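# Move a glass graduated cylinder from cart to bench

## Task

Take a graduated cylinder off the cart's upper tray and leave it standing upright on the bench-with-shelves' work surface. Every other graduated cylinder must also remain standing. Failure if any cylinder tips over, reaches the floor, drops more than a few centimetres or is struck hard, since they are glass and break. At the end the gripper must have let go and the robot must have moved away. The cylinder must stay in place with no help from the robot, and the robot itself must not fall or finish leaning.

## Robot and tools

ROBOT. A simulated Hello Robot Stretch 3 with a single arm. It has a two-wheeled base (0.33 m long, 0.34 m wide) that drives forward/back and turns in place but cannot slide sideways, a lift carrying the arm up a mast, and a telescoping arm that reaches out to the robot's right side. To move the gripper forward or back, drive the base. Turns pivot about a point 0.05 m behind the front edge; with the arm in and the wrist folded, a turn sweeps a 0.28 m radius, and an unfolded wrist sticks out past that. The base is fast (0.30 m/s, 1.9 rad/s) only when stowed: lift_m under 0.30, arm_m under 0.03, wrist_yaw_rad above 2.54; otherwise 0.10 m/s and 0.63 rad/s. Something may occasionally nudge loose objects.

FRAMES. Base frame: origin on the floor between the drive wheels, x forward, y left, z up. hand_pose is reported in it, at the closed-fingertip point. Odometry frame is the base frame as it was when the scene began; heading is positive to the left, range -3.142 to 3.142.

execute_actions takes "actions", a list run in order (empty list = just report state and images). Each action is {"robot": command, "steps": n, "until": condition}; steps 1 to 450 at 30 per second, default 1; {"steps": n} alone waits. A command may hold:
- "base": exactly one of {"translate_m": d} (metres, offset from where the base is when the command starts, forward positive, |d| at most 1) or {"rotate_rad": d} (radians, offset, counter-clockwise/left positive, |d| at most 3.2).
- "joints": absolute targets by name; unnamed joints keep their goals. lift_m 0 to 1.1 (arm height); arm_m 0 to 0.52 (extension); wrist_yaw_rad -1.345 to 4.42 (0 along the arm, positive toward the front, 3.0 folded over the base); wrist_pitch_rad -1.57 to 0.451 (negative tips fingers down); wrist_roll_rad -2.911 to 2.911; gripper_m -0.089 to 0.179 (larger is wider; actual fingertip gap is about 0.007 less when nearly shut, 0.025 less when fully open, zero below 0.007); head_pan_rad -3.953 to 1.73 (positive left, -1.57 looks along the arm); head_tilt_rad -1.53 to 0.419 (negative down).
- "contact_limits": {"arm_m": effort % 1 to 100}, how hard the arm may push before a contact_stop; lower is gentler; lasts until arm_m's next command.
Instead of one command, "robot" may be a list of up to 8 commands run one after another, including {"pause_s": s} (max 15). {"robot": {"stop": true}} brakes everything and clears the queue. Base and joint motions in one command start together and keep running across later actions; a new command overrides at once and discards the rest of an older queue. Any out-of-range value rejects the whole call.
"until" ends an action early: {"robot": {"status": "ended"}} fires when nothing is moving and no queue runs; or compare fields, e.g. {"lift_m": [">", 0.3], "base_status": ["!=", "moving"]}, operators = != < <= > >=; {"any": {"status": "ended"}} fires when any one motion ends. Don't wait for exact equality; "done" means within tolerance.

zoom_image: {"camera": head_camera | nav_camera | wrist_camera, "region": [x0, y0, x1, y1]} in pixels of that camera's last image, top-left origin, at most 504x504. head_camera and nav_camera ride on the head (aimed with head_pan_rad/head_tilt_rad); wrist_camera is on the gripper.

finished_scene: {"scene": n}, the number of the current scene; irreversible, grades it and moves on. Before calling, let every motion finish, since leftover motion is braked at the end.

RESULTS. Each result is a snapshot plus one image per camera. base_status shows progress as (translate_m done of goal). joint_goals, joint_status and measured_speeds per joint. Status words: moving, done, off_target (rested short, may still push), contact_stop (lift or arm hit something and went slack), time_out, stopped, not_commanded, torque_fault (wrist servo off ~10 s, joint limp). "refusals", "queue" (idle/running/done/dropped/stopped) and "queue_left". Lines starting "refused:", "dropped:" or "replaced:" explain rejected goals or how an earlier motion ended. "robot.on_its_own" shows goals the robot changed itself, slack or off joints, loaded motors, and lean. base_tilt in degrees (forward/right positive). motor_effort in % with peak in brackets; readings carry offsets and noise. lidar_m: 12 distances in 30-degree sectors counter-clockwise from straight ahead, plane 0.17 m up, blind to glass. wrist_depth_mm and head_depth_mm: 7x7 grids of median depth, glass omitted. Camera calibration is listed once and updated when it changes.

GRIPPING. Close to a value smaller than the object's width to grasp; open at least 0.02 beyond the touching value to release. Neither the reading nor "done" proves a hold; check images. Too hard a squeeze triggers a force reduction that can let things slip; send a new value to re-squeeze.

AVOID. Fold or unfold the wrist only with lift_m 0.32 to 0.95, wrist_pitch_rad -0.4, roll near 0; once folded, lift may go to 0.25. With yaw below -0.4 keep pitch at -0.5 or lower. Pushing into something rigid with the gripper above roughly 0.45 m, pushing again after a contact_stop, driving while holding or hooking a fixed object, or snagging furniture (especially reversing) can tip the robot; if tilted, reverse the last move in small steps, free the gripper, and lower lift to about 0.2. Keep the glass cylinders low over surfaces, set them down gently, never knock neighbours, release fully and back away.

Each tool is called after "Emit:" as name(argument=value, ...), one argument or row to a line, values as JSON.

## Session

Emit:
execute_actions(
  actions=[],
)

Scene clock: 0.00 s.
robot.base_odometry: x=+0.000 y=+0.000 heading=+0.000 (m, m, rad; robot's odometry frame)
robot.turned_by_wheels: +0.000 (rad since the last result)
robot.turned_by_imu: +0.000 (rad since the last result)
robot.base_tilt: forward=+1.1 right=-0.4 (deg)
robot.lidar_m: 1.65 2.33 2.19 2.01 2.26 2.09 2.17 1.05 0.97 0.98 1.24 1.63
robot.head_depth_mm: 1948 2074 2086 2099 1825 2124 2031 / 1959 2195 2176 2172 1792 2208 2079 / 1984 2271 2261 2290 1756 2322 2096 / 1997 2373 2350 2389 1961 2381 2066 / 2012 2509 2490 2535 2504 2489 1989 / 2011 2640 2640 2656 2704 2644 2055 / 2030 2741 2810 2768 2810 2801 2027
robot.base_status: not_commanded
robot.joint_positions: lift_m=+0.422 arm_m=-0.002 wrist_yaw_rad=+3.012 wrist_pitch_rad=-0.503 wrist_roll_rad=+0.002 gripper_m=+0.037 head_pan_rad=+0.015 head_tilt_rad=+0.011
robot.joint_goals: lift_m=+0.422 arm_m=-0.002 wrist_yaw_rad=+3.012 wrist_pitch_rad=-0.503 wrist_roll_rad=+0.002 gripper_m=+0.037 head_pan_rad=+0.015 head_tilt_rad=+0.011
robot.joint_status: lift_m=not_commanded arm_m=not_commanded wrist_yaw_rad=not_commanded wrist_pitch_rad=not_commanded wrist_roll_rad=not_commanded gripper_m=not_commanded head_pan_rad=not_commanded head_tilt_rad=not_commanded
robot.measured_speeds: translate_m=+0.000 rotate_rad=+0.000 lift_m=+0.000 arm_m=+0.000 wrist_yaw_rad=+0.000 wrist_pitch_rad=+0.000 wrist_roll_rad=+0.000 head_pan_rad=+0.000 head_tilt_rad=+0.000
robot: refusals=0 queue=idle queue_left=0
robot.motor_effort: left_wheel=+1 right_wheel=-1 lift_m=+26 arm_m=+0 wrist_yaw_rad=+0 wrist_pitch_rad=+6 wrist_roll_rad=+0 gripper_m=-1 head_pan_rad=+0 head_tilt_rad=+3 (%)
robot.hand_pose: x=+0.0063 y=+0.0678 z=+0.4162 quat_wxyz=(+0.220, +0.695, +0.131, +0.671) (m; robot's base frame)
robot.wrist_depth_mm: - - - - - - - / - - - - - - - / - - - - - - - / 852 894 871 909 884 886 873 / 712 730 - 758 762 767 764 / 622 632 - 638 649 639 651 / 546 555 - 570 536 569 561
pictures: head_camera (sideways: a quarter turn clockwise sets it upright), nav_camera (sideways: a quarter turn counterclockwise sets it upright), wrist_camera
Images, in order (width x height): head_camera 896x504, nav_camera 672x504, wrist_camera 644x364.

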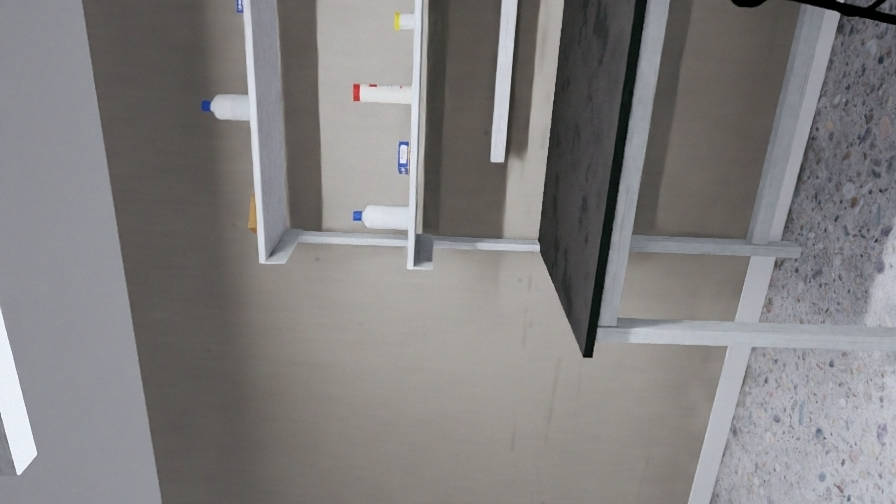

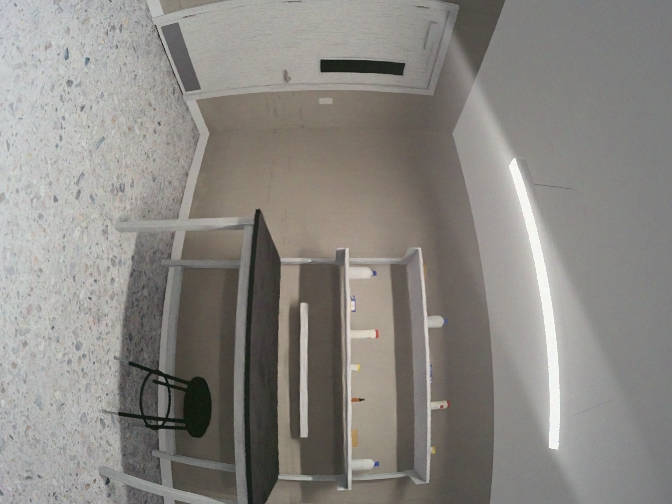

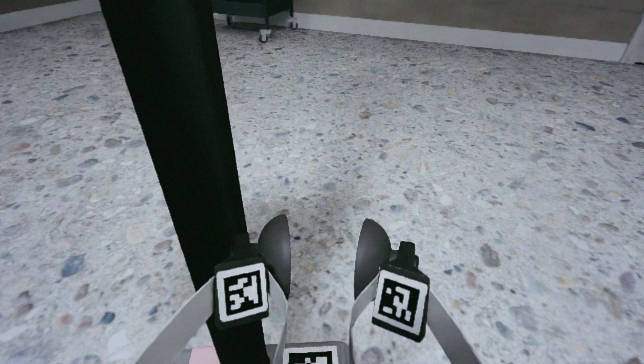

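Emit:
execute_actions(
  actions=[
    {"robot":{"joints":{"head_pan_rad":1.7,"head_tilt_rad":-0.4}},"steps":450,"until":{"robot":{"status":"ended"}}},
  ],
)

Scene clock: 1.67 s.
robot.base_odometry: x=+0.000 y=+0.000 heading=+0.000 (m, m, rad; robot's odometry frame)
robot.turned_by_wheels: +0.000 (rad since the last result)
robot.turned_by_imu: +0.000 (rad since the last result)
robot.base_tilt: forward=+1.1 right=-0.4 (deg)
robot.lidar_m: 1.65 2.33 2.19 2.01 2.25 2.09 2.16 1.05 0.97 0.98 1.25 1.64
robot.head_depth_mm: 1834 1947 2091 2262 2213 1685 1368 / 1934 2061 2215 2397 2180 1678 1352 / 2043 2193 2351 2557 2190 1672 1354 / 2149 2317 2441 2457 2156 1651 1343 / 2282 2472 2631 2577 2134 1665 1338 / 2438 2621 2920 3024 2139 1635 1330 / 2568 2829 3142 3028 2122 1669 -
robot.base_status: not_commanded
robot.joint_positions: lift_m=+0.422 arm_m=-0.002 wrist_yaw_rad=+3.012 wrist_pitch_rad=-0.503 wrist_roll_rad=+0.002 gripper_m=+0.037 head_pan_rad=+1.693 head_tilt_rad=-0.395
robot.joint_goals: lift_m=+0.422 arm_m=-0.002 wrist_yaw_rad=+3.012 wrist_pitch_rad=-0.503 wrist_roll_rad=+0.002 gripper_m=+0.037 head_pan_rad=+1.700 head_tilt_rad=-0.400
robot.joint_status: lift_m=not_commanded arm_m=not_commanded wrist_yaw_rad=not_commanded wrist_pitch_rad=not_commanded wrist_roll_rad=not_commanded gripper_m=not_commanded head_pan_rad=done head_tilt_rad=done
robot.measured_speeds: translate_m=+0.000 rotate_rad=+0.000 lift_m=+0.000 arm_m=+0.000 wrist_yaw_rad=+0.000 wrist_pitch_rad=+0.000 wrist_roll_rad=+0.000 head_pan_rad=+0.000 head_tilt_rad=+0.000
robot: refusals=0 queue=done queue_left=0
robot.motor_effort: left_wheel=+0(0) right_wheel=-1(1) lift_m=+26(26) arm_m=+0(0) wrist_yaw_rad=+0(0) wrist_pitch_rad=+6(6) wrist_roll_rad=+0(0) gripper_m=+0(1) head_pan_rad=+3(46) head_tilt_rad=-4(38) (%)
robot.hand_pose: x=+0.0063 y=+0.0678 z=+0.4162 quat_wxyz=(+0.220, +0.695, +0.131, +0.671) (m; robot's base frame)
robot.wrist_depth_mm: - - - - - - - / - - - - - - - / - - - - - - - / 864 877 886 892 889 891 898 / 729 734 - 756 759 767 731 / 622 636 - 631 649 646 641 / 546 544 - 560 548 557 553
pictures: head_camera (sideways: a quarter turn clockwise sets it upright), nav_camera (sideways: a quarter turn counterclockwise sets it upright), wrist_camera
camera_calibration (this result's frames):
head_camera: T_world_to_cam=[[0.0852856, -0.426695, -0.900366, 1.19313], [-0.99338, -0.106214, -0.0437602, 0.0691162], [-0.0769591, 0.898137, -0.432928, 0.525245], [0, 0, 0, 1]] pos_world=[0.00732435, 0.0447005, 1.30467]
nav_camera: T_world_to_cam=[[-0.034875, 0.362334, 0.931396, -1.16874], [0.996024, 0.0890506, 0.00265218, 0.0478831], [-0.0819804, 0.927785, -0.363999, 0.434718], [0, 0, 0, 1]] pos_world=[-0.0528143, 0.0158866, 1.24667]
wrist_camera: T_world_to_cam=[[0.996534, -0.0825165, 0.010533, -0.00469887], [-0.0419155, -0.607459, -0.793244, 0.405896], [0.0718541, 0.790053, -0.608812, 0.360732], [0, 0, 0, 1]] pos_world=[-0.00422412, -0.0388196, 0.541642]
Images, in order (width x height): head_camera 896x504, nav_camera 672x504, wrist_camera 644x364.

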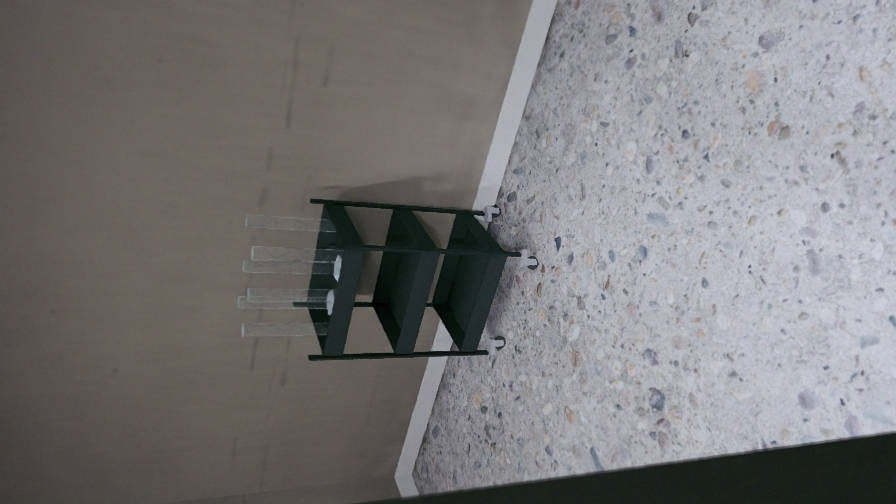

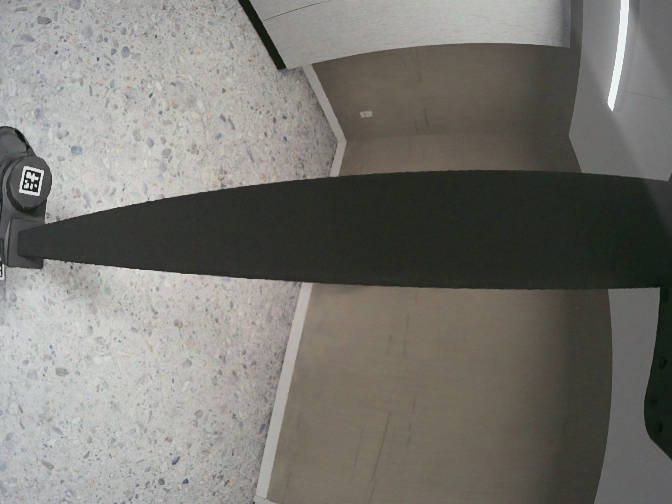

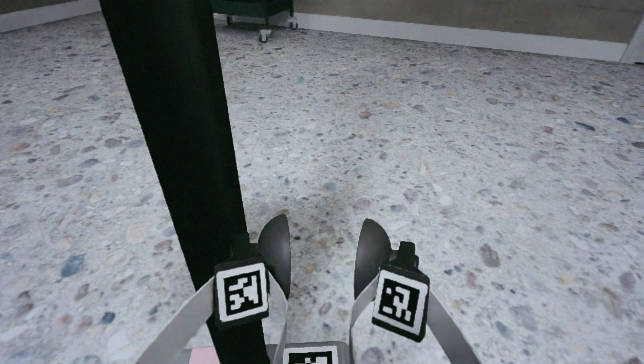

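Emit:
execute_actions(
  actions=[
    {"robot":[{"joints":{"lift_m":0.27,"wrist_pitch_rad":-0.4}},{"base":{"rotate_rad":1.92}},{"base":{"translate_m":0.8}},{"base":{"translate_m":0.8}},{"base":{"rotate_rad":0.73},"joints":{"head_pan_rad":-1.57,"head_tilt_rad":-0.7}},{"joints":{"lift_m":0.8}}],"steps":450,"until":{"robot":{"status":"ended"}}},
    {"steps":450,"until":{"robot":{"status":"ended"}}},
  ],
)

Scene clock: 24.27 s.
robot.base_odometry: x=-0.547 y=+1.504 heading=+2.650 (m, m, rad; robot's odometry frame)
robot.turned_by_wheels: +2.650 (rad since the last result)
robot.turned_by_imu: +2.682 (rad since the last result)
robot.base_tilt: forward=+1.2 right=-0.5 (deg)
robot.lidar_m: 1.01 1.01 1.31 2.51 2.17 2.81 2.57 1.60 1.10 0.62 0.63 1.37
robot.head_depth_mm: 890 1015 1172 1402 1576 1381 - / 882 1010 1167 1380 1560 1399 - / 878 996 1156 1313 1553 1379 - / 871 989 1083 936 1104 1259 - / 867 985 1083 930 1117 1263 - / 859 976 1072 920 1112 1267 1145 / 854 966 1061 909 1100 1262 1143
robot.base_status: done (rotate_rad +0.7298 of +0.7300)
robot.joint_positions: lift_m=+0.799 arm_m=-0.002 wrist_yaw_rad=+3.012 wrist_pitch_rad=-0.422 wrist_roll_rad=+0.002 gripper_m=+0.037 head_pan_rad=-1.563 head_tilt_rad=-0.691
robot.joint_goals: lift_m=+0.800 arm_m=-0.002 wrist_yaw_rad=+3.012 wrist_pitch_rad=-0.400 wrist_roll_rad=+0.002 gripper_m=+0.037 head_pan_rad=-1.570 head_tilt_rad=-0.700
robot.joint_status: lift_m=done arm_m=not_commanded wrist_yaw_rad=not_commanded wrist_pitch_rad=done wrist_roll_rad=not_commanded gripper_m=not_commanded head_pan_rad=done head_tilt_rad=done
robot.measured_speeds: translate_m=+0.000 rotate_rad=+0.000 lift_m=+0.000 arm_m=+0.000 wrist_yaw_rad=+0.000 wrist_pitch_rad=+0.000 wrist_roll_rad=+0.000 head_pan_rad=+0.000 head_tilt_rad=+0.000
robot: refusals=0 queue=done queue_left=0
robot.motor_effort: left_wheel=-4(13) right_wheel=+2(8) lift_m=+40(43) arm_m=-1(1) wrist_yaw_rad=+0(0) wrist_pitch_rad=+9(10) wrist_roll_rad=+0(0) gripper_m=-2(1) head_pan_rad=-4(43) head_tilt_rad=-6(35) (%)
robot.hand_pose: x=+0.0077 y=+0.0787 z=+0.8111 quat_wxyz=(+0.193, +0.700, +0.103, +0.680) (m; robot's base frame)
robot.wrist_depth_mm: - - - - - - - / - - - - - - - / - - - - - - - / - - - - - - - / - - - - - - - / - - - - - - - / 977 989 - - 958 - -
pictures: head_camera (sideways: a quarter turn clockwise sets it upright), nav_camera (sideways: a quarter turn counterclockwise sets it upright), wrist_camera
camera_calibration (this result's frames):
head_camera: T_world_to_cam=[[-0.0380871, 0.677979, -0.734094, 0.977095], [0.998907, 0.00591806, -0.0463608, 0.0603314], [-0.0270872, -0.735057, -0.677464, 0.843083], [0, 0, 0, 1]] pos_world=[-0.000213991, -0.0430934, 1.29123]
nav_camera: T_world_to_cam=[[-0.0045739, -0.620435, 0.784244, -0.97702], [-0.999669, 0.0226982, 0.0121268, 0.0477249], [-0.0253248, -0.783929, -0.620334, 0.767901], [0, 0, 0, 1]] pos_world=[0.0626872, -0.00528125, 1.242]
wrist_camera: T_world_to_cam=[[0.99641, -0.0834476, 0.0143025, -0.0123465], [-0.0333368, -0.541985, -0.839727, 0.758288], [0.0778249, 0.836235, -0.542821, 0.535266], [0, 0, 0, 1]] pos_world=[-0.00407596, -0.0376581, 0.927485]
Images, in order (width x height): head_camera 896x504, nav_camera 672x504, wrist_camera 644x364.

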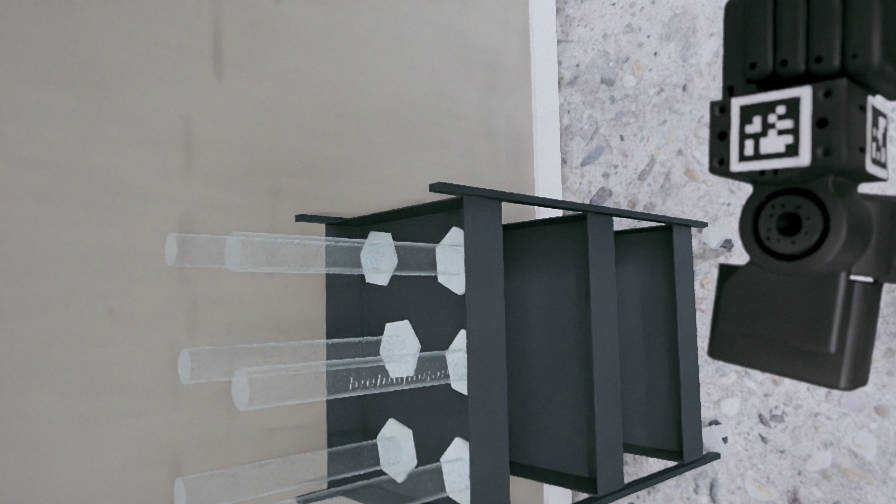

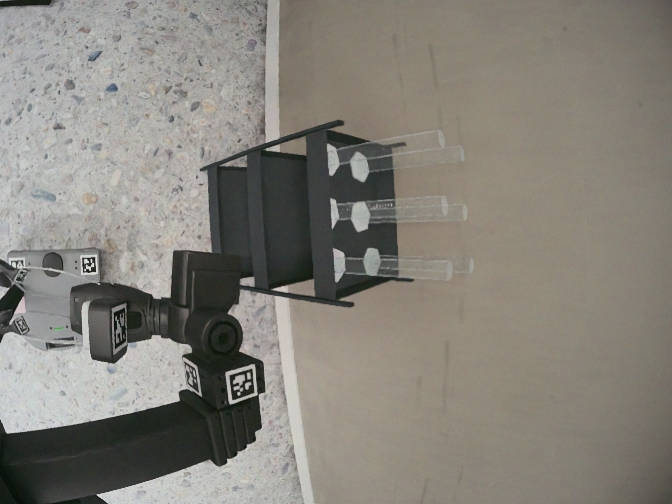

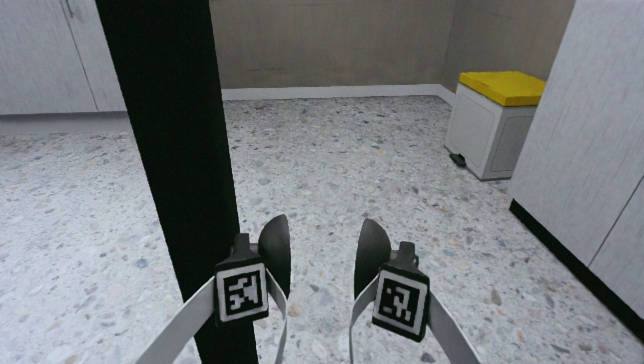

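Emit:
execute_actions(
  actions=[
    {"robot":[{"joints":{"lift_m":0.73,"wrist_yaw_rad":0,"gripper_m":0.11}},{"joints":{"wrist_pitch_rad":0.02,"arm_m":0.13}}],"steps":450,"until":{"robot":{"status":"ended"}}},
  ],
)

Scene clock: 29.67 s.
robot.base_odometry: x=-0.547 y=+1.504 heading=+2.650 (m, m, rad; robot's odometry frame)
robot.turned_by_wheels: +0.000 (rad since the last result)
robot.turned_by_imu: +0.001 (rad since the last result)
robot.base_tilt: forward=+1.0 right=-0.3 (deg)
robot.lidar_m: 1.01 1.01 1.31 2.52 2.18 2.81 2.57 1.61 1.10 0.62 0.63 1.36
robot.head_depth_mm: 893 1017 1181 1406 1571 1380 - / 885 1005 1167 1388 1580 - 1163 / 876 1002 1162 1314 1562 - 1162 / 872 990 1088 947 - 1283 1161 / 866 979 1080 926 1108 1274 1154 / 858 974 1068 921 1104 1269 1144 / 852 968 1055 913 1100 1264 1143
robot.base_status: done (rotate_rad +0.7298 of +0.7300)
robot.joint_positions: lift_m=+0.731 arm_m=+0.130 wrist_yaw_rad=+0.002 wrist_pitch_rad=-0.006 wrist_roll_rad=+0.002 gripper_m=+0.110 head_pan_rad=-1.563 head_tilt_rad=-0.691
robot.joint_goals: lift_m=+0.730 arm_m=+0.130 wrist_yaw_rad=+0.000 wrist_pitch_rad=+0.020 wrist_roll_rad=+0.002 gripper_m=+0.110 head_pan_rad=-1.570 head_tilt_rad=-0.700
robot.joint_status: lift_m=done arm_m=done wrist_yaw_rad=done wrist_pitch_rad=done wrist_roll_rad=not_commanded gripper_m=done head_pan_rad=done head_tilt_rad=done
robot.measured_speeds: translate_m=+0.000 rotate_rad=+0.000 lift_m=+0.000 arm_m=+0.000 wrist_yaw_rad=+0.000 wrist_pitch_rad=+0.000 wrist_roll_rad=+0.000 head_pan_rad=+0.000 head_tilt_rad=+0.000
robot: refusals=0 queue=done queue_left=0
robot.motor_effort: left_wheel=-4(4) right_wheel=+1(1) lift_m=+10(39) arm_m=+2(2) wrist_yaw_rad=-2(2) wrist_pitch_rad=+11(11) wrist_roll_rad=+0(0) gripper_m=+0(90) head_pan_rad=-4(4) head_tilt_rad=-6(6) (%)
robot.hand_pose: x=-0.0209 y=-0.5308 z=+0.8439 quat_wxyz=(+0.707, +0.003, -0.708, -0.002) (m; robot's base frame)
robot.wrist_depth_mm: 605 606 611 620 620 630 629 / 607 624 637 635 636 651 650 / 631 639 643 648 634 644 659 / 641 652 651 661 662 658 662 / 664 574 591 579 672 678 693 / 446 539 513 518 685 702 705 / 400 372 394 393 346 723 712
pictures: head_camera (sideways: a quarter turn clockwise sets it upright), nav_camera (sideways: a quarter turn counterclockwise sets it upright), wrist_camera
camera_calibration (this result's frames):
head_camera: T_world_to_cam=[[-0.0380143, 0.677983, -0.734094, 0.977095], [0.998908, 0.00581076, -0.0463608, 0.0603314], [-0.0271662, -0.735054, -0.677464, 0.843083], [0, 0, 0, 1]] pos_world=[-0.000218619, -0.0430928, 1.29123]
nav_camera: T_world_to_cam=[[-0.00464054, -0.620435, 0.784244, -0.97702], [-0.999666, 0.0228055, 0.0121268, 0.0477249], [-0.025409, -0.783927, -0.620333, 0.767901], [0, 0, 0, 1]] pos_world=[0.0626867, -0.00528734, 1.242]
wrist_camera: T_world_to_cam=[[-0.998742, -0.0387823, 0.0317975, -0.0679331], [-0.0374865, 0.156111, -0.987028, 0.949314], [0.0333152, -0.986978, -0.157368, -0.228981], [0, 0, 0, 1]] pos_world=[-0.0246326, -0.376832, 0.903125]
Images, in order (width x height): head_camera 896x504, nav_camera 672x504, wrist_camera 644x364.

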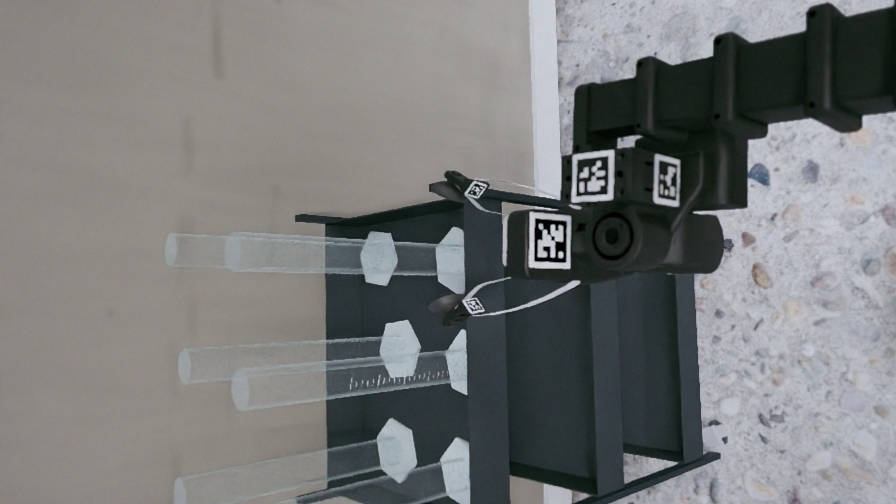

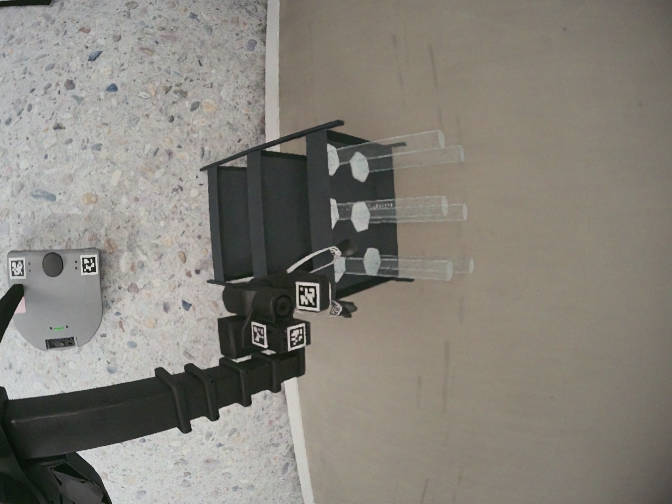

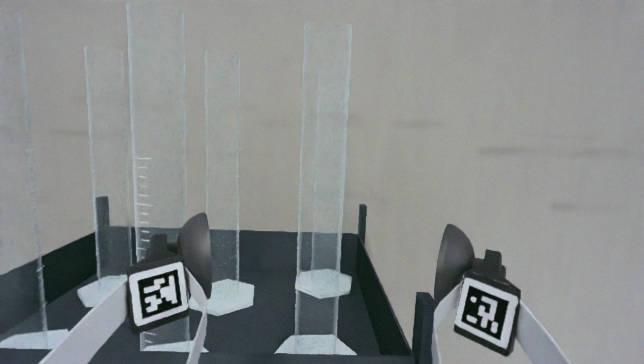

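Emit:
execute_actions(
  actions=[
    {"robot":{"joints":{"arm_m":0.26}},"steps":450,"until":{"robot":{"status":"ended"}}},
  ],
)

Scene clock: 32.03 s.
robot.base_odometry: x=-0.547 y=+1.504 heading=+2.650 (m, m, rad; robot's odometry frame)
robot.turned_by_wheels: +0.000 (rad since the last result)
robot.turned_by_imu: +0.000 (rad since the last result)
robot.base_tilt: forward=+1.2 right=-0.3 (deg)
robot.lidar_m: 1.01 1.01 1.31 2.51 2.18 2.80 2.57 1.60 1.10 0.62 0.63 1.36
robot.head_depth_mm: 889 1009 1180 1401 1579 1353 - / 881 1006 1163 1354 - - 1144 / 877 1000 1159 1307 1510 1342 1160 / 872 986 1090 1005 1086 1268 1154 / 863 979 1086 924 1117 1274 1151 / 858 978 1074 920 1103 1263 1147 / 853 969 1059 910 1099 1263 1143
robot.base_status: done (rotate_rad +0.7298 of +0.7300)
robot.joint_positions: lift_m=+0.731 arm_m=+0.260 wrist_yaw_rad=+0.002 wrist_pitch_rad=-0.005 wrist_roll_rad=+0.002 gripper_m=+0.110 head_pan_rad=-1.563 head_tilt_rad=-0.691
robot.joint_goals: lift_m=+0.730 arm_m=+0.260 wrist_yaw_rad=+0.000 wrist_pitch_rad=+0.020 wrist_roll_rad=+0.002 gripper_m=+0.110 head_pan_rad=-1.570 head_tilt_rad=-0.700
robot.joint_status: lift_m=done arm_m=done wrist_yaw_rad=done wrist_pitch_rad=done wrist_roll_rad=not_commanded gripper_m=done head_pan_rad=done head_tilt_rad=done
robot.measured_speeds: translate_m=+0.000 rotate_rad=+0.000 lift_m=+0.000 arm_m=+0.000 wrist_yaw_rad=+0.000 wrist_pitch_rad=+0.000 wrist_roll_rad=+0.000 head_pan_rad=+0.000 head_tilt_rad=+0.000
robot: refusals=0 queue=done queue_left=0
robot.motor_effort: left_wheel=-4(3) right_wheel=+2(1) lift_m=+10(11) arm_m=+2(2) wrist_yaw_rad=-1(2) wrist_pitch_rad=+11(11) wrist_roll_rad=+0(0) gripper_m=-1(0) head_pan_rad=-4(4) head_tilt_rad=-6(6) (%)
robot.hand_pose: x=-0.0210 y=-0.6608 z=+0.8440 quat_wxyz=(+0.707, +0.003, -0.708, -0.001) (m; robot's base frame)
robot.wrist_depth_mm: 482 490 493 500 501 501 506 / 507 499 498 503 512 515 522 / 511 506 518 514 523 520 525 / 518 521 527 528 539 530 550 / 531 531 538 543 546 546 546 / 448 452 461 461 548 561 570 / 387 374 394 395 572 577 568
pictures: head_camera (sideways: a quarter turn clockwise sets it upright), nav_camera (sideways: a quarter turn counterclockwise sets it upright), wrist_camera
camera_calibration (this result's frames):
head_camera: T_world_to_cam=[[-0.0379967, 0.677984, -0.734094, 0.977095], [0.998908, 0.00578492, -0.0463608, 0.0603314], [-0.0271852, -0.735054, -0.677464, 0.843084], [0, 0, 0, 1]] pos_world=[-0.000219734, -0.0430926, 1.29123]
nav_camera: T_world_to_cam=[[-0.00465659, -0.620435, 0.784244, -0.97702], [-0.999666, 0.0228314, 0.0121268, 0.0477249], [-0.0254293, -0.783926, -0.620333, 0.767901], [0, 0, 0, 1]] pos_world=[0.0626865, -0.0052888, 1.242]
wrist_camera: T_world_to_cam=[[-0.998747, -0.0386198, 0.0318131, -0.0729231], [-0.0374622, 0.155689, -0.987096, 0.969498], [0.0331685, -0.987051, -0.156941, -0.357698], [0, 0, 0, 1]] pos_world=[-0.0246479, -0.506823, 0.903169]
Images, in order (width x height): head_camera 896x504, nav_camera 672x504, wrist_camera 644x364.

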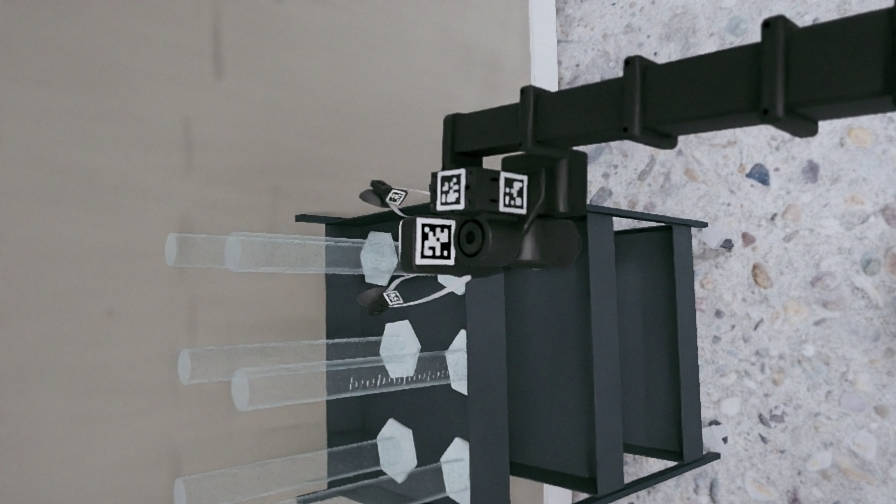

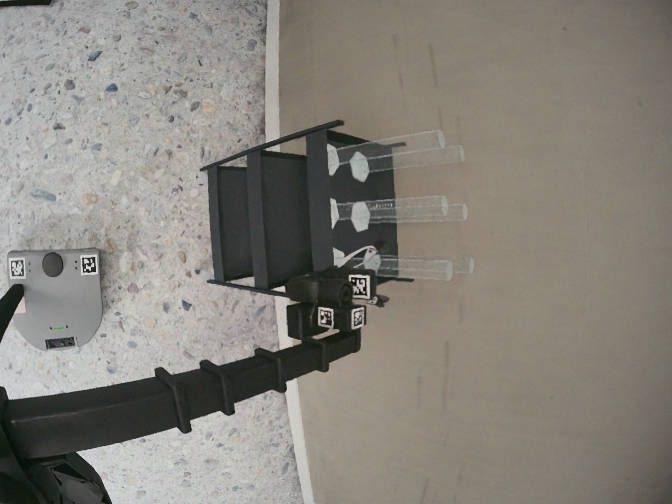

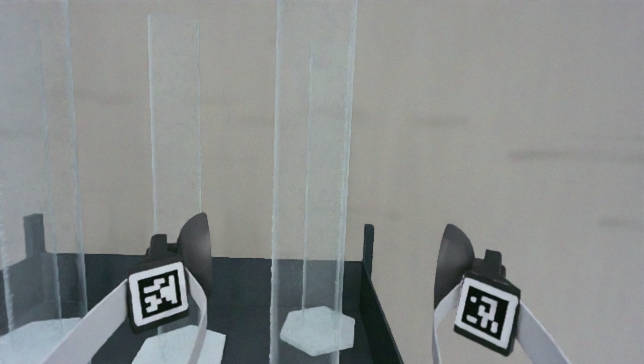

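Emit:
execute_actions(
  actions=[
    {"robot":[{"base":{"translate_m":0.009},"joints":{"arm_m":0.295}},{"joints":{"gripper_m":0.065}}],"steps":450,"until":{"robot":{"status":"ended"}}},
  ],
)

Scene clock: 35.10 s.
robot.base_odometry: x=-0.555 y=+1.508 heading=+2.650 (m, m, rad; robot's odometry frame)
robot.turned_by_wheels: +0.000 (rad since the last result)
robot.turned_by_imu: +0.001 (rad since the last result)
robot.base_tilt: forward=+1.3 right=-0.4 (deg)
robot.lidar_m: 1.00 1.00 1.29 2.56 2.18 2.81 2.58 1.60 1.10 0.62 0.63 1.36
robot.head_depth_mm: 889 1013 1179 1404 1576 1381 - / 886 1009 1173 1353 - - 1137 / 880 996 1154 - 1511 1347 1162 / 872 990 1087 - 1093 1260 1154 / 865 980 1073 927 1113 1273 1147 / 855 978 1068 922 1106 1271 1151 / 852 964 1060 912 1094 1267 1146
robot.base_status: done (translate_m +0.0090 of +0.0090)
robot.joint_positions: lift_m=+0.731 arm_m=+0.295 wrist_yaw_rad=+0.002 wrist_pitch_rad=-0.005 wrist_roll_rad=+0.002 gripper_m=+0.065 head_pan_rad=-1.563 head_tilt_rad=-0.691
robot.joint_goals: lift_m=+0.730 arm_m=+0.295 wrist_yaw_rad=+0.000 wrist_pitch_rad=+0.020 wrist_roll_rad=+0.002 gripper_m=+0.065 head_pan_rad=-1.570 head_tilt_rad=-0.700
robot.joint_status: lift_m=done arm_m=done wrist_yaw_rad=done wrist_pitch_rad=done wrist_roll_rad=not_commanded gripper_m=done head_pan_rad=done head_tilt_rad=done
robot.measured_speeds: translate_m=+0.000 rotate_rad=+0.000 lift_m=+0.000 arm_m=+0.000 wrist_yaw_rad=+0.000 wrist_pitch_rad=+0.000 wrist_roll_rad=+0.000 head_pan_rad=+0.000 head_tilt_rad=+0.000
robot: refusals=0 queue=done queue_left=0
robot.motor_effort: left_wheel=-3(6) right_wheel=+1(4) lift_m=+10(11) arm_m=+2(2) wrist_yaw_rad=-2(2) wrist_pitch_rad=+11(11) wrist_roll_rad=+0(0) gripper_m=+0(89) head_pan_rad=-4(4) head_tilt_rad=-6(6) (%)
robot.hand_pose: x=-0.0210 y=-0.6958 z=+0.8440 quat_wxyz=(+0.707, +0.003, -0.708, -0.001) (m; robot's base frame)
robot.wrist_depth_mm: 446 460 463 466 467 467 475 / 466 467 466 474 476 482 484 / 478 467 481 479 489 496 492 / 497 490 491 490 497 502 504 / 497 491 505 504 510 514 519 / 416 419 - 429 - 526 534 / 374 390 396 390 515 534 540
pictures: head_camera (sideways: a quarter turn clockwise sets it upright), nav_camera (sideways: a quarter turn counterclockwise sets it upright), wrist_camera
camera_calibration (this result's frames):
head_camera: T_world_to_cam=[[-0.0379927, 0.677985, -0.734094, 0.977095], [0.998908, 0.00577896, -0.0463608, 0.0603314], [-0.0271896, -0.735053, -0.677464, 0.843084], [0, 0, 0, 1]] pos_world=[-0.000219991, -0.0430926, 1.29123]
nav_camera: T_world_to_cam=[[-0.00466029, -0.620434, 0.784244, -0.97702], [-0.999666, 0.0228374, 0.0121268, 0.0477249], [-0.025434, -0.783926, -0.620333, 0.767901], [0, 0, 0, 1]] pos_world=[0.0626865, -0.00528914, 1.242]
wrist_camera: T_world_to_cam=[[-0.998747, -0.0386195, 0.0318132, -0.0742748], [-0.0374622, 0.155688, -0.987096, 0.974947], [0.0331682, -0.987051, -0.15694, -0.392249], [0, 0, 0, 1]] pos_world=[-0.0246479, -0.541826, 0.903169]
Images, in order (width x height): head_camera 896x504, nav_camera 672x504, wrist_camera 644x364.

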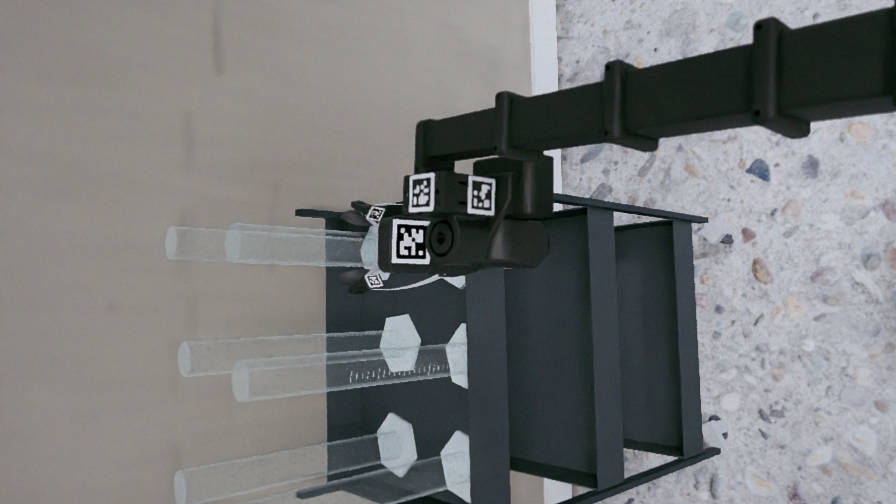

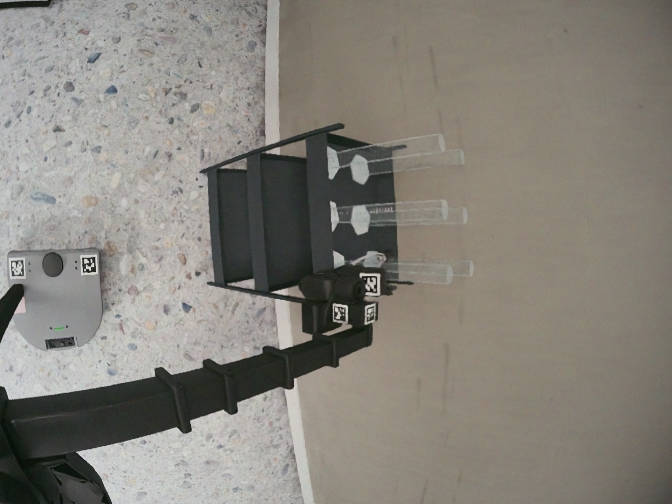

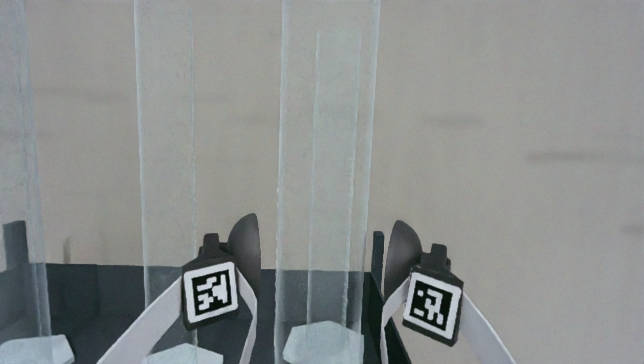

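Emit:
execute_actions(
  actions=[
    {"robot":[{"joints":{"gripper_m":-0.02}},{"joints":{"lift_m":0.75}}],"steps":450,"until":{"robot":{"status":"ended"}}},
  ],
)

Scene clock: 37.33 s.
robot.base_odometry: x=-0.555 y=+1.508 heading=+2.650 (m, m, rad; robot's odometry frame)
robot.turned_by_wheels: +0.000 (rad since the last result)
robot.turned_by_imu: +0.000 (rad since the last result)
robot.base_tilt: forward=+0.9 right=-0.3 (deg)
robot.lidar_m: 1.00 1.00 1.29 2.56 2.17 2.81 2.58 1.60 1.10 0.62 0.63 1.36
robot.head_depth_mm: 889 1015 1178 1393 1572 1389 - / 882 1007 1164 1353 - - 1141 / 878 995 1158 - 1542 1341 1161 / 873 989 1094 - 1115 1272 1159 / 868 982 1075 928 1112 1273 1147 / 860 972 1070 928 1106 1266 1144 / 853 966 1061 910 1095 1265 1142
robot.base_status: done (translate_m +0.0090 of +0.0090)
robot.joint_positions: lift_m=+0.749 arm_m=+0.295 wrist_yaw_rad=+0.002 wrist_pitch_rad=-0.018 wrist_roll_rad=+0.002 gripper_m=-0.019 head_pan_rad=-1.563 head_tilt_rad=-0.691
robot.joint_goals: lift_m=+0.750 arm_m=+0.295 wrist_yaw_rad=+0.000 wrist_pitch_rad=+0.020 wrist_roll_rad=+0.002 gripper_m=-0.020 head_pan_rad=-1.570 head_tilt_rad=-0.700
robot.joint_status: lift_m=done arm_m=done wrist_yaw_rad=done wrist_pitch_rad=done wrist_roll_rad=not_commanded gripper_m=done head_pan_rad=done head_tilt_rad=done
robot.measured_speeds: translate_m=+0.000 rotate_rad=+0.000 lift_m=+0.000 arm_m=+0.000 wrist_yaw_rad=+0.000 wrist_pitch_rad=+0.000 wrist_roll_rad=+0.000 head_pan_rad=+0.000 head_tilt_rad=+0.000
robot: refusals=0 queue=done queue_left=0
robot.motor_effort: left_wheel=-3(3) right_wheel=+1(1) lift_m=+41(43) arm_m=+2(2) wrist_yaw_rad=-2(2) wrist_pitch_rad=+16(17) wrist_roll_rad=+0(0) gripper_m=-21(98) head_pan_rad=-4(4) head_tilt_rad=-6(6) (%)
robot.hand_pose: x=-0.0209 y=-0.6955 z=+0.8592 quat_wxyz=(+0.707, +0.007, -0.708, -0.006) (m; robot's base frame)
robot.wrist_depth_mm: 451 452 463 467 466 468 474 / 459 466 464 477 472 481 485 / 474 479 478 481 488 492 504 / 486 490 493 492 498 498 501 / 495 507 505 502 513 514 520 / 422 428 - 431 519 530 536 / 396 402 397 409 396 557 546
pictures: head_camera (sideways: a quarter turn clockwise sets it upright), nav_camera (sideways: a quarter turn counterclockwise sets it upright), wrist_camera
camera_calibration (this result's frames):
head_camera: T_world_to_cam=[[-0.0379928, 0.677985, -0.734094, 0.977095], [0.998908, 0.00577908, -0.0463608, 0.0603314], [-0.0271895, -0.735053, -0.677464, 0.843083], [0, 0, 0, 1]] pos_world=[-0.000219985, -0.0430926, 1.29123]
nav_camera: T_world_to_cam=[[-0.00466021, -0.620434, 0.784244, -0.97702], [-0.999666, 0.0228372, 0.0121268, 0.0477249], [-0.0254339, -0.783926, -0.620333, 0.767901], [0, 0, 0, 1]] pos_world=[0.0626865, -0.00528914, 1.242]
wrist_camera: T_world_to_cam=[[-0.998739, -0.039232, 0.0313405, -0.0747114], [-0.037521, 0.168296, -0.985022, 0.996866], [0.0333699, -0.984955, -0.169556, -0.377226], [0, 0, 0, 1]] pos_world=[-0.0246257, -0.542251, 0.920316]
Images, in order (width x height): head_camera 896x504, nav_camera 672x504, wrist_camera 644x364.

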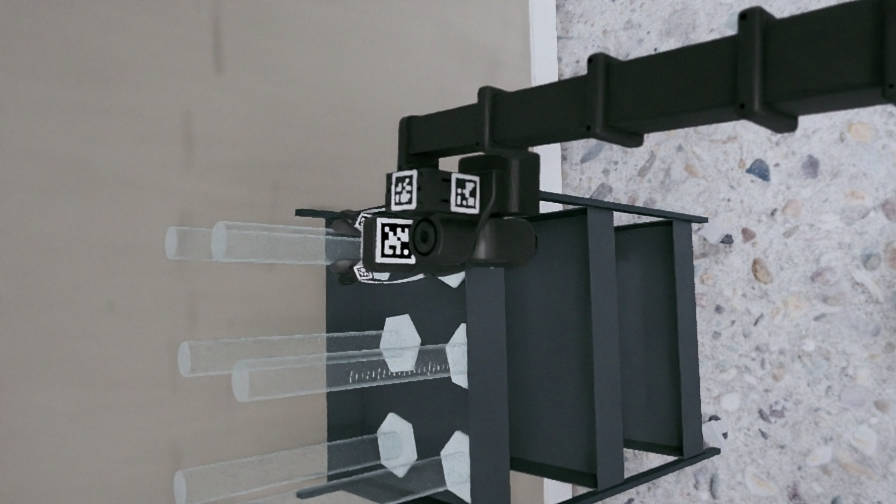

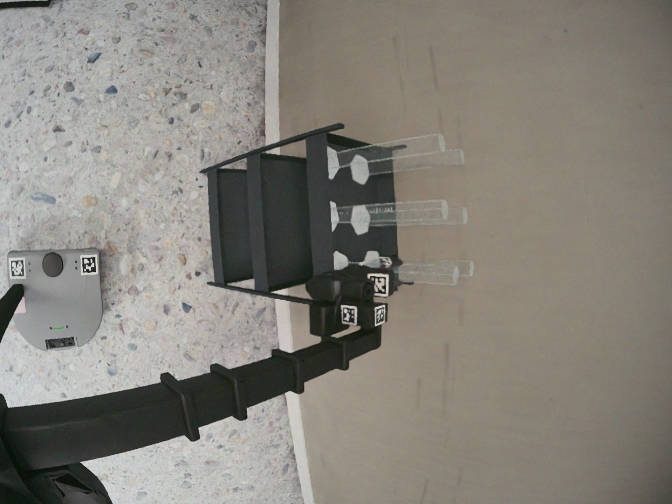

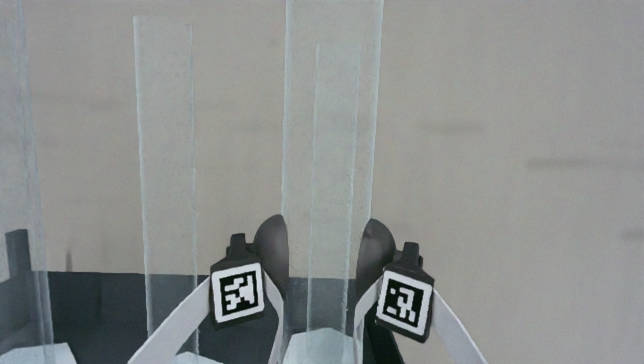

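Emit:
execute_actions(
  actions=[
    {"robot":[{"joints":{"lift_m":0.88}},{"joints":{"arm_m":0.02}},{"base":{"rotate_rad":-0.18}},{"base":{"translate_m":-1.0},"joints":{"lift_m":1.06,"head_tilt_rad":-0.5}},{"base":{"translate_m":-0.93}},{"base":{"rotate_rad":-1.42}}],"steps":450,"until":{"robot":{"status":"ended"}}},
    {"steps":450,"until":{"robot":{"status":"ended"}}},
    {"steps":450,"until":{"robot":{"status":"ended"}}},
  ],
)

Scene clock: 69.37 s.
robot.base_odometry: x=+0.956 y=+0.307 heading=+1.050 (m, m, rad; robot's odometry frame)
robot.turned_by_wheels: -1.600 (rad since the last result)
robot.turned_by_imu: -1.613 (rad since the last result)
robot.base_tilt: forward=+1.1 right=-0.4 (deg)
robot.lidar_m: 1.50 1.55 1.96 2.84 2.88 1.75 1.63 1.45 1.10 1.34 0.70 1.62
robot.head_depth_mm: 1288 - - - - - 1279 / 1280 1364 - - - 1441 1269 / 1260 1336 - - - - 1267 / 1248 1336 - - - 1432 1254 / 1237 1360 1062 792 1748 1499 1250 / 1228 1329 1053 784 1708 1371 1218 / 1186 1317 1429 779 1715 1477 1238
robot.base_status: done (rotate_rad -1.4198 of -1.4200)
robot.joint_positions: lift_m=+1.059 arm_m=+0.020 wrist_yaw_rad=+0.001 wrist_pitch_rad=-0.020 wrist_roll_rad=+0.002 gripper_m=-0.019 head_pan_rad=-1.563 head_tilt_rad=-0.507
robot.joint_goals: lift_m=+1.060 arm_m=+0.020 wrist_yaw_rad=+0.000 wrist_pitch_rad=+0.020 wrist_roll_rad=+0.002 gripper_m=-0.020 head_pan_rad=-1.570 head_tilt_rad=-0.500
robot.joint_status: lift_m=done arm_m=done wrist_yaw_rad=done wrist_pitch_rad=done wrist_roll_rad=not_commanded gripper_m=done head_pan_rad=done head_tilt_rad=done
robot.measured_speeds: translate_m=+0.000 rotate_rad=+0.000 lift_m=+0.000 arm_m=+0.000 wrist_yaw_rad=+0.000 wrist_pitch_rad=+0.000 wrist_roll_rad=+0.000 head_pan_rad=+0.000 head_tilt_rad=+0.000
robot: refusals=0 queue=done queue_left=0
robot.motor_effort: left_wheel=+5(9) right_wheel=-3(7) lift_m=+41(42) arm_m=-2(3) wrist_yaw_rad=-2(2) wrist_pitch_rad=+17(17) wrist_roll_rad=+0(0) gripper_m=-20(20) head_pan_rad=-4(4) head_tilt_rad=+4(25) (%)
robot.hand_pose: x=-0.0211 y=-0.4210 z=+1.1687 quat_wxyz=(+0.707, +0.008, -0.708, -0.007) (m; robot's base frame)
robot.wrist_depth_mm: - - - - - - - / - - - - - - - / - - - - - - - / - - - - - - - / - - - - - - - / - - - 670 735 713 720 / - - 483 509 497 531 542
pictures: head_camera (sideways: a quarter turn clockwise sets it upright), nav_camera (sideways: a quarter turn counterclockwise sets it upright), wrist_camera
camera_calibration (this result's frames):
head_camera: T_world_to_cam=[[-0.0368325, 0.531871, -0.846024, 1.123], [0.998974, -0.00274191, -0.045215, 0.0588504], [-0.0263683, -0.846821, -0.531224, 0.652836], [0, 0, 0, 1]] pos_world=[-0.000213018, -0.044294, 1.29955]
nav_camera: T_world_to_cam=[[-0.00588069, -0.466104, 0.88471, -1.10801], [-0.999678, 0.0245953, 0.006313, 0.0552916], [-0.0247022, -0.884388, -0.466098, 0.56723], [0, 0, 0, 1]] pos_world=[0.0627698, -0.0161554, 1.2443]
wrist_camera: T_world_to_cam=[[-0.998767, -0.0385488, 0.0312803, -0.073476], [-0.0374018, 0.169987, -0.984736, 1.25597], [0.0326432, -0.984692, -0.171219, -0.0523479], [0, 0, 0, 1]] pos_world=[-0.0247011, -0.267877, 1.23013]
Images, in order (width x height): head_camera 896x504, nav_camera 672x504, wrist_camera 644x364.

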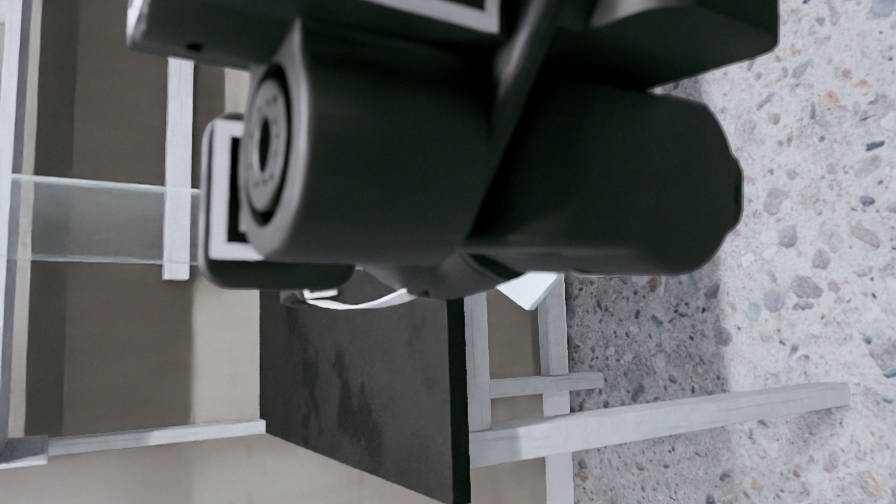

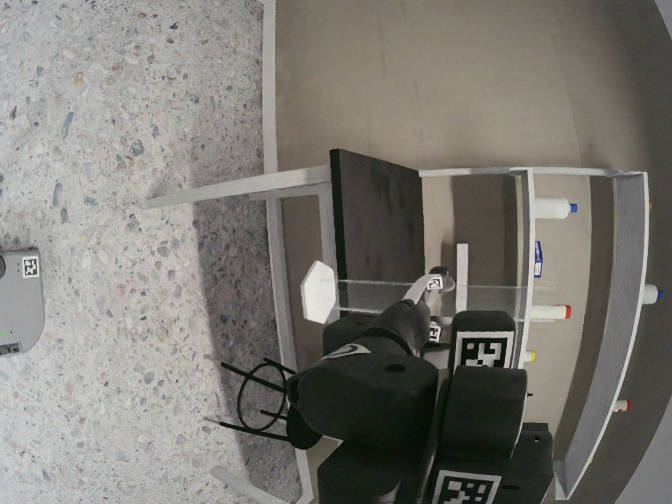

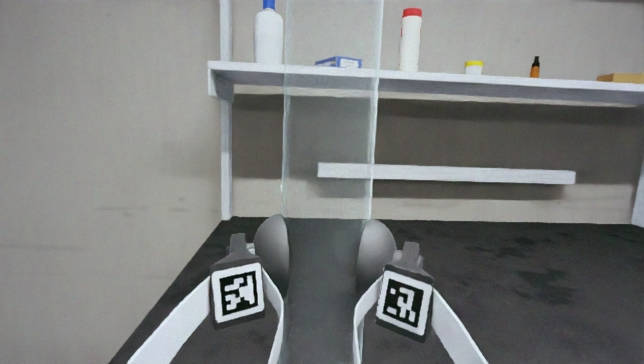

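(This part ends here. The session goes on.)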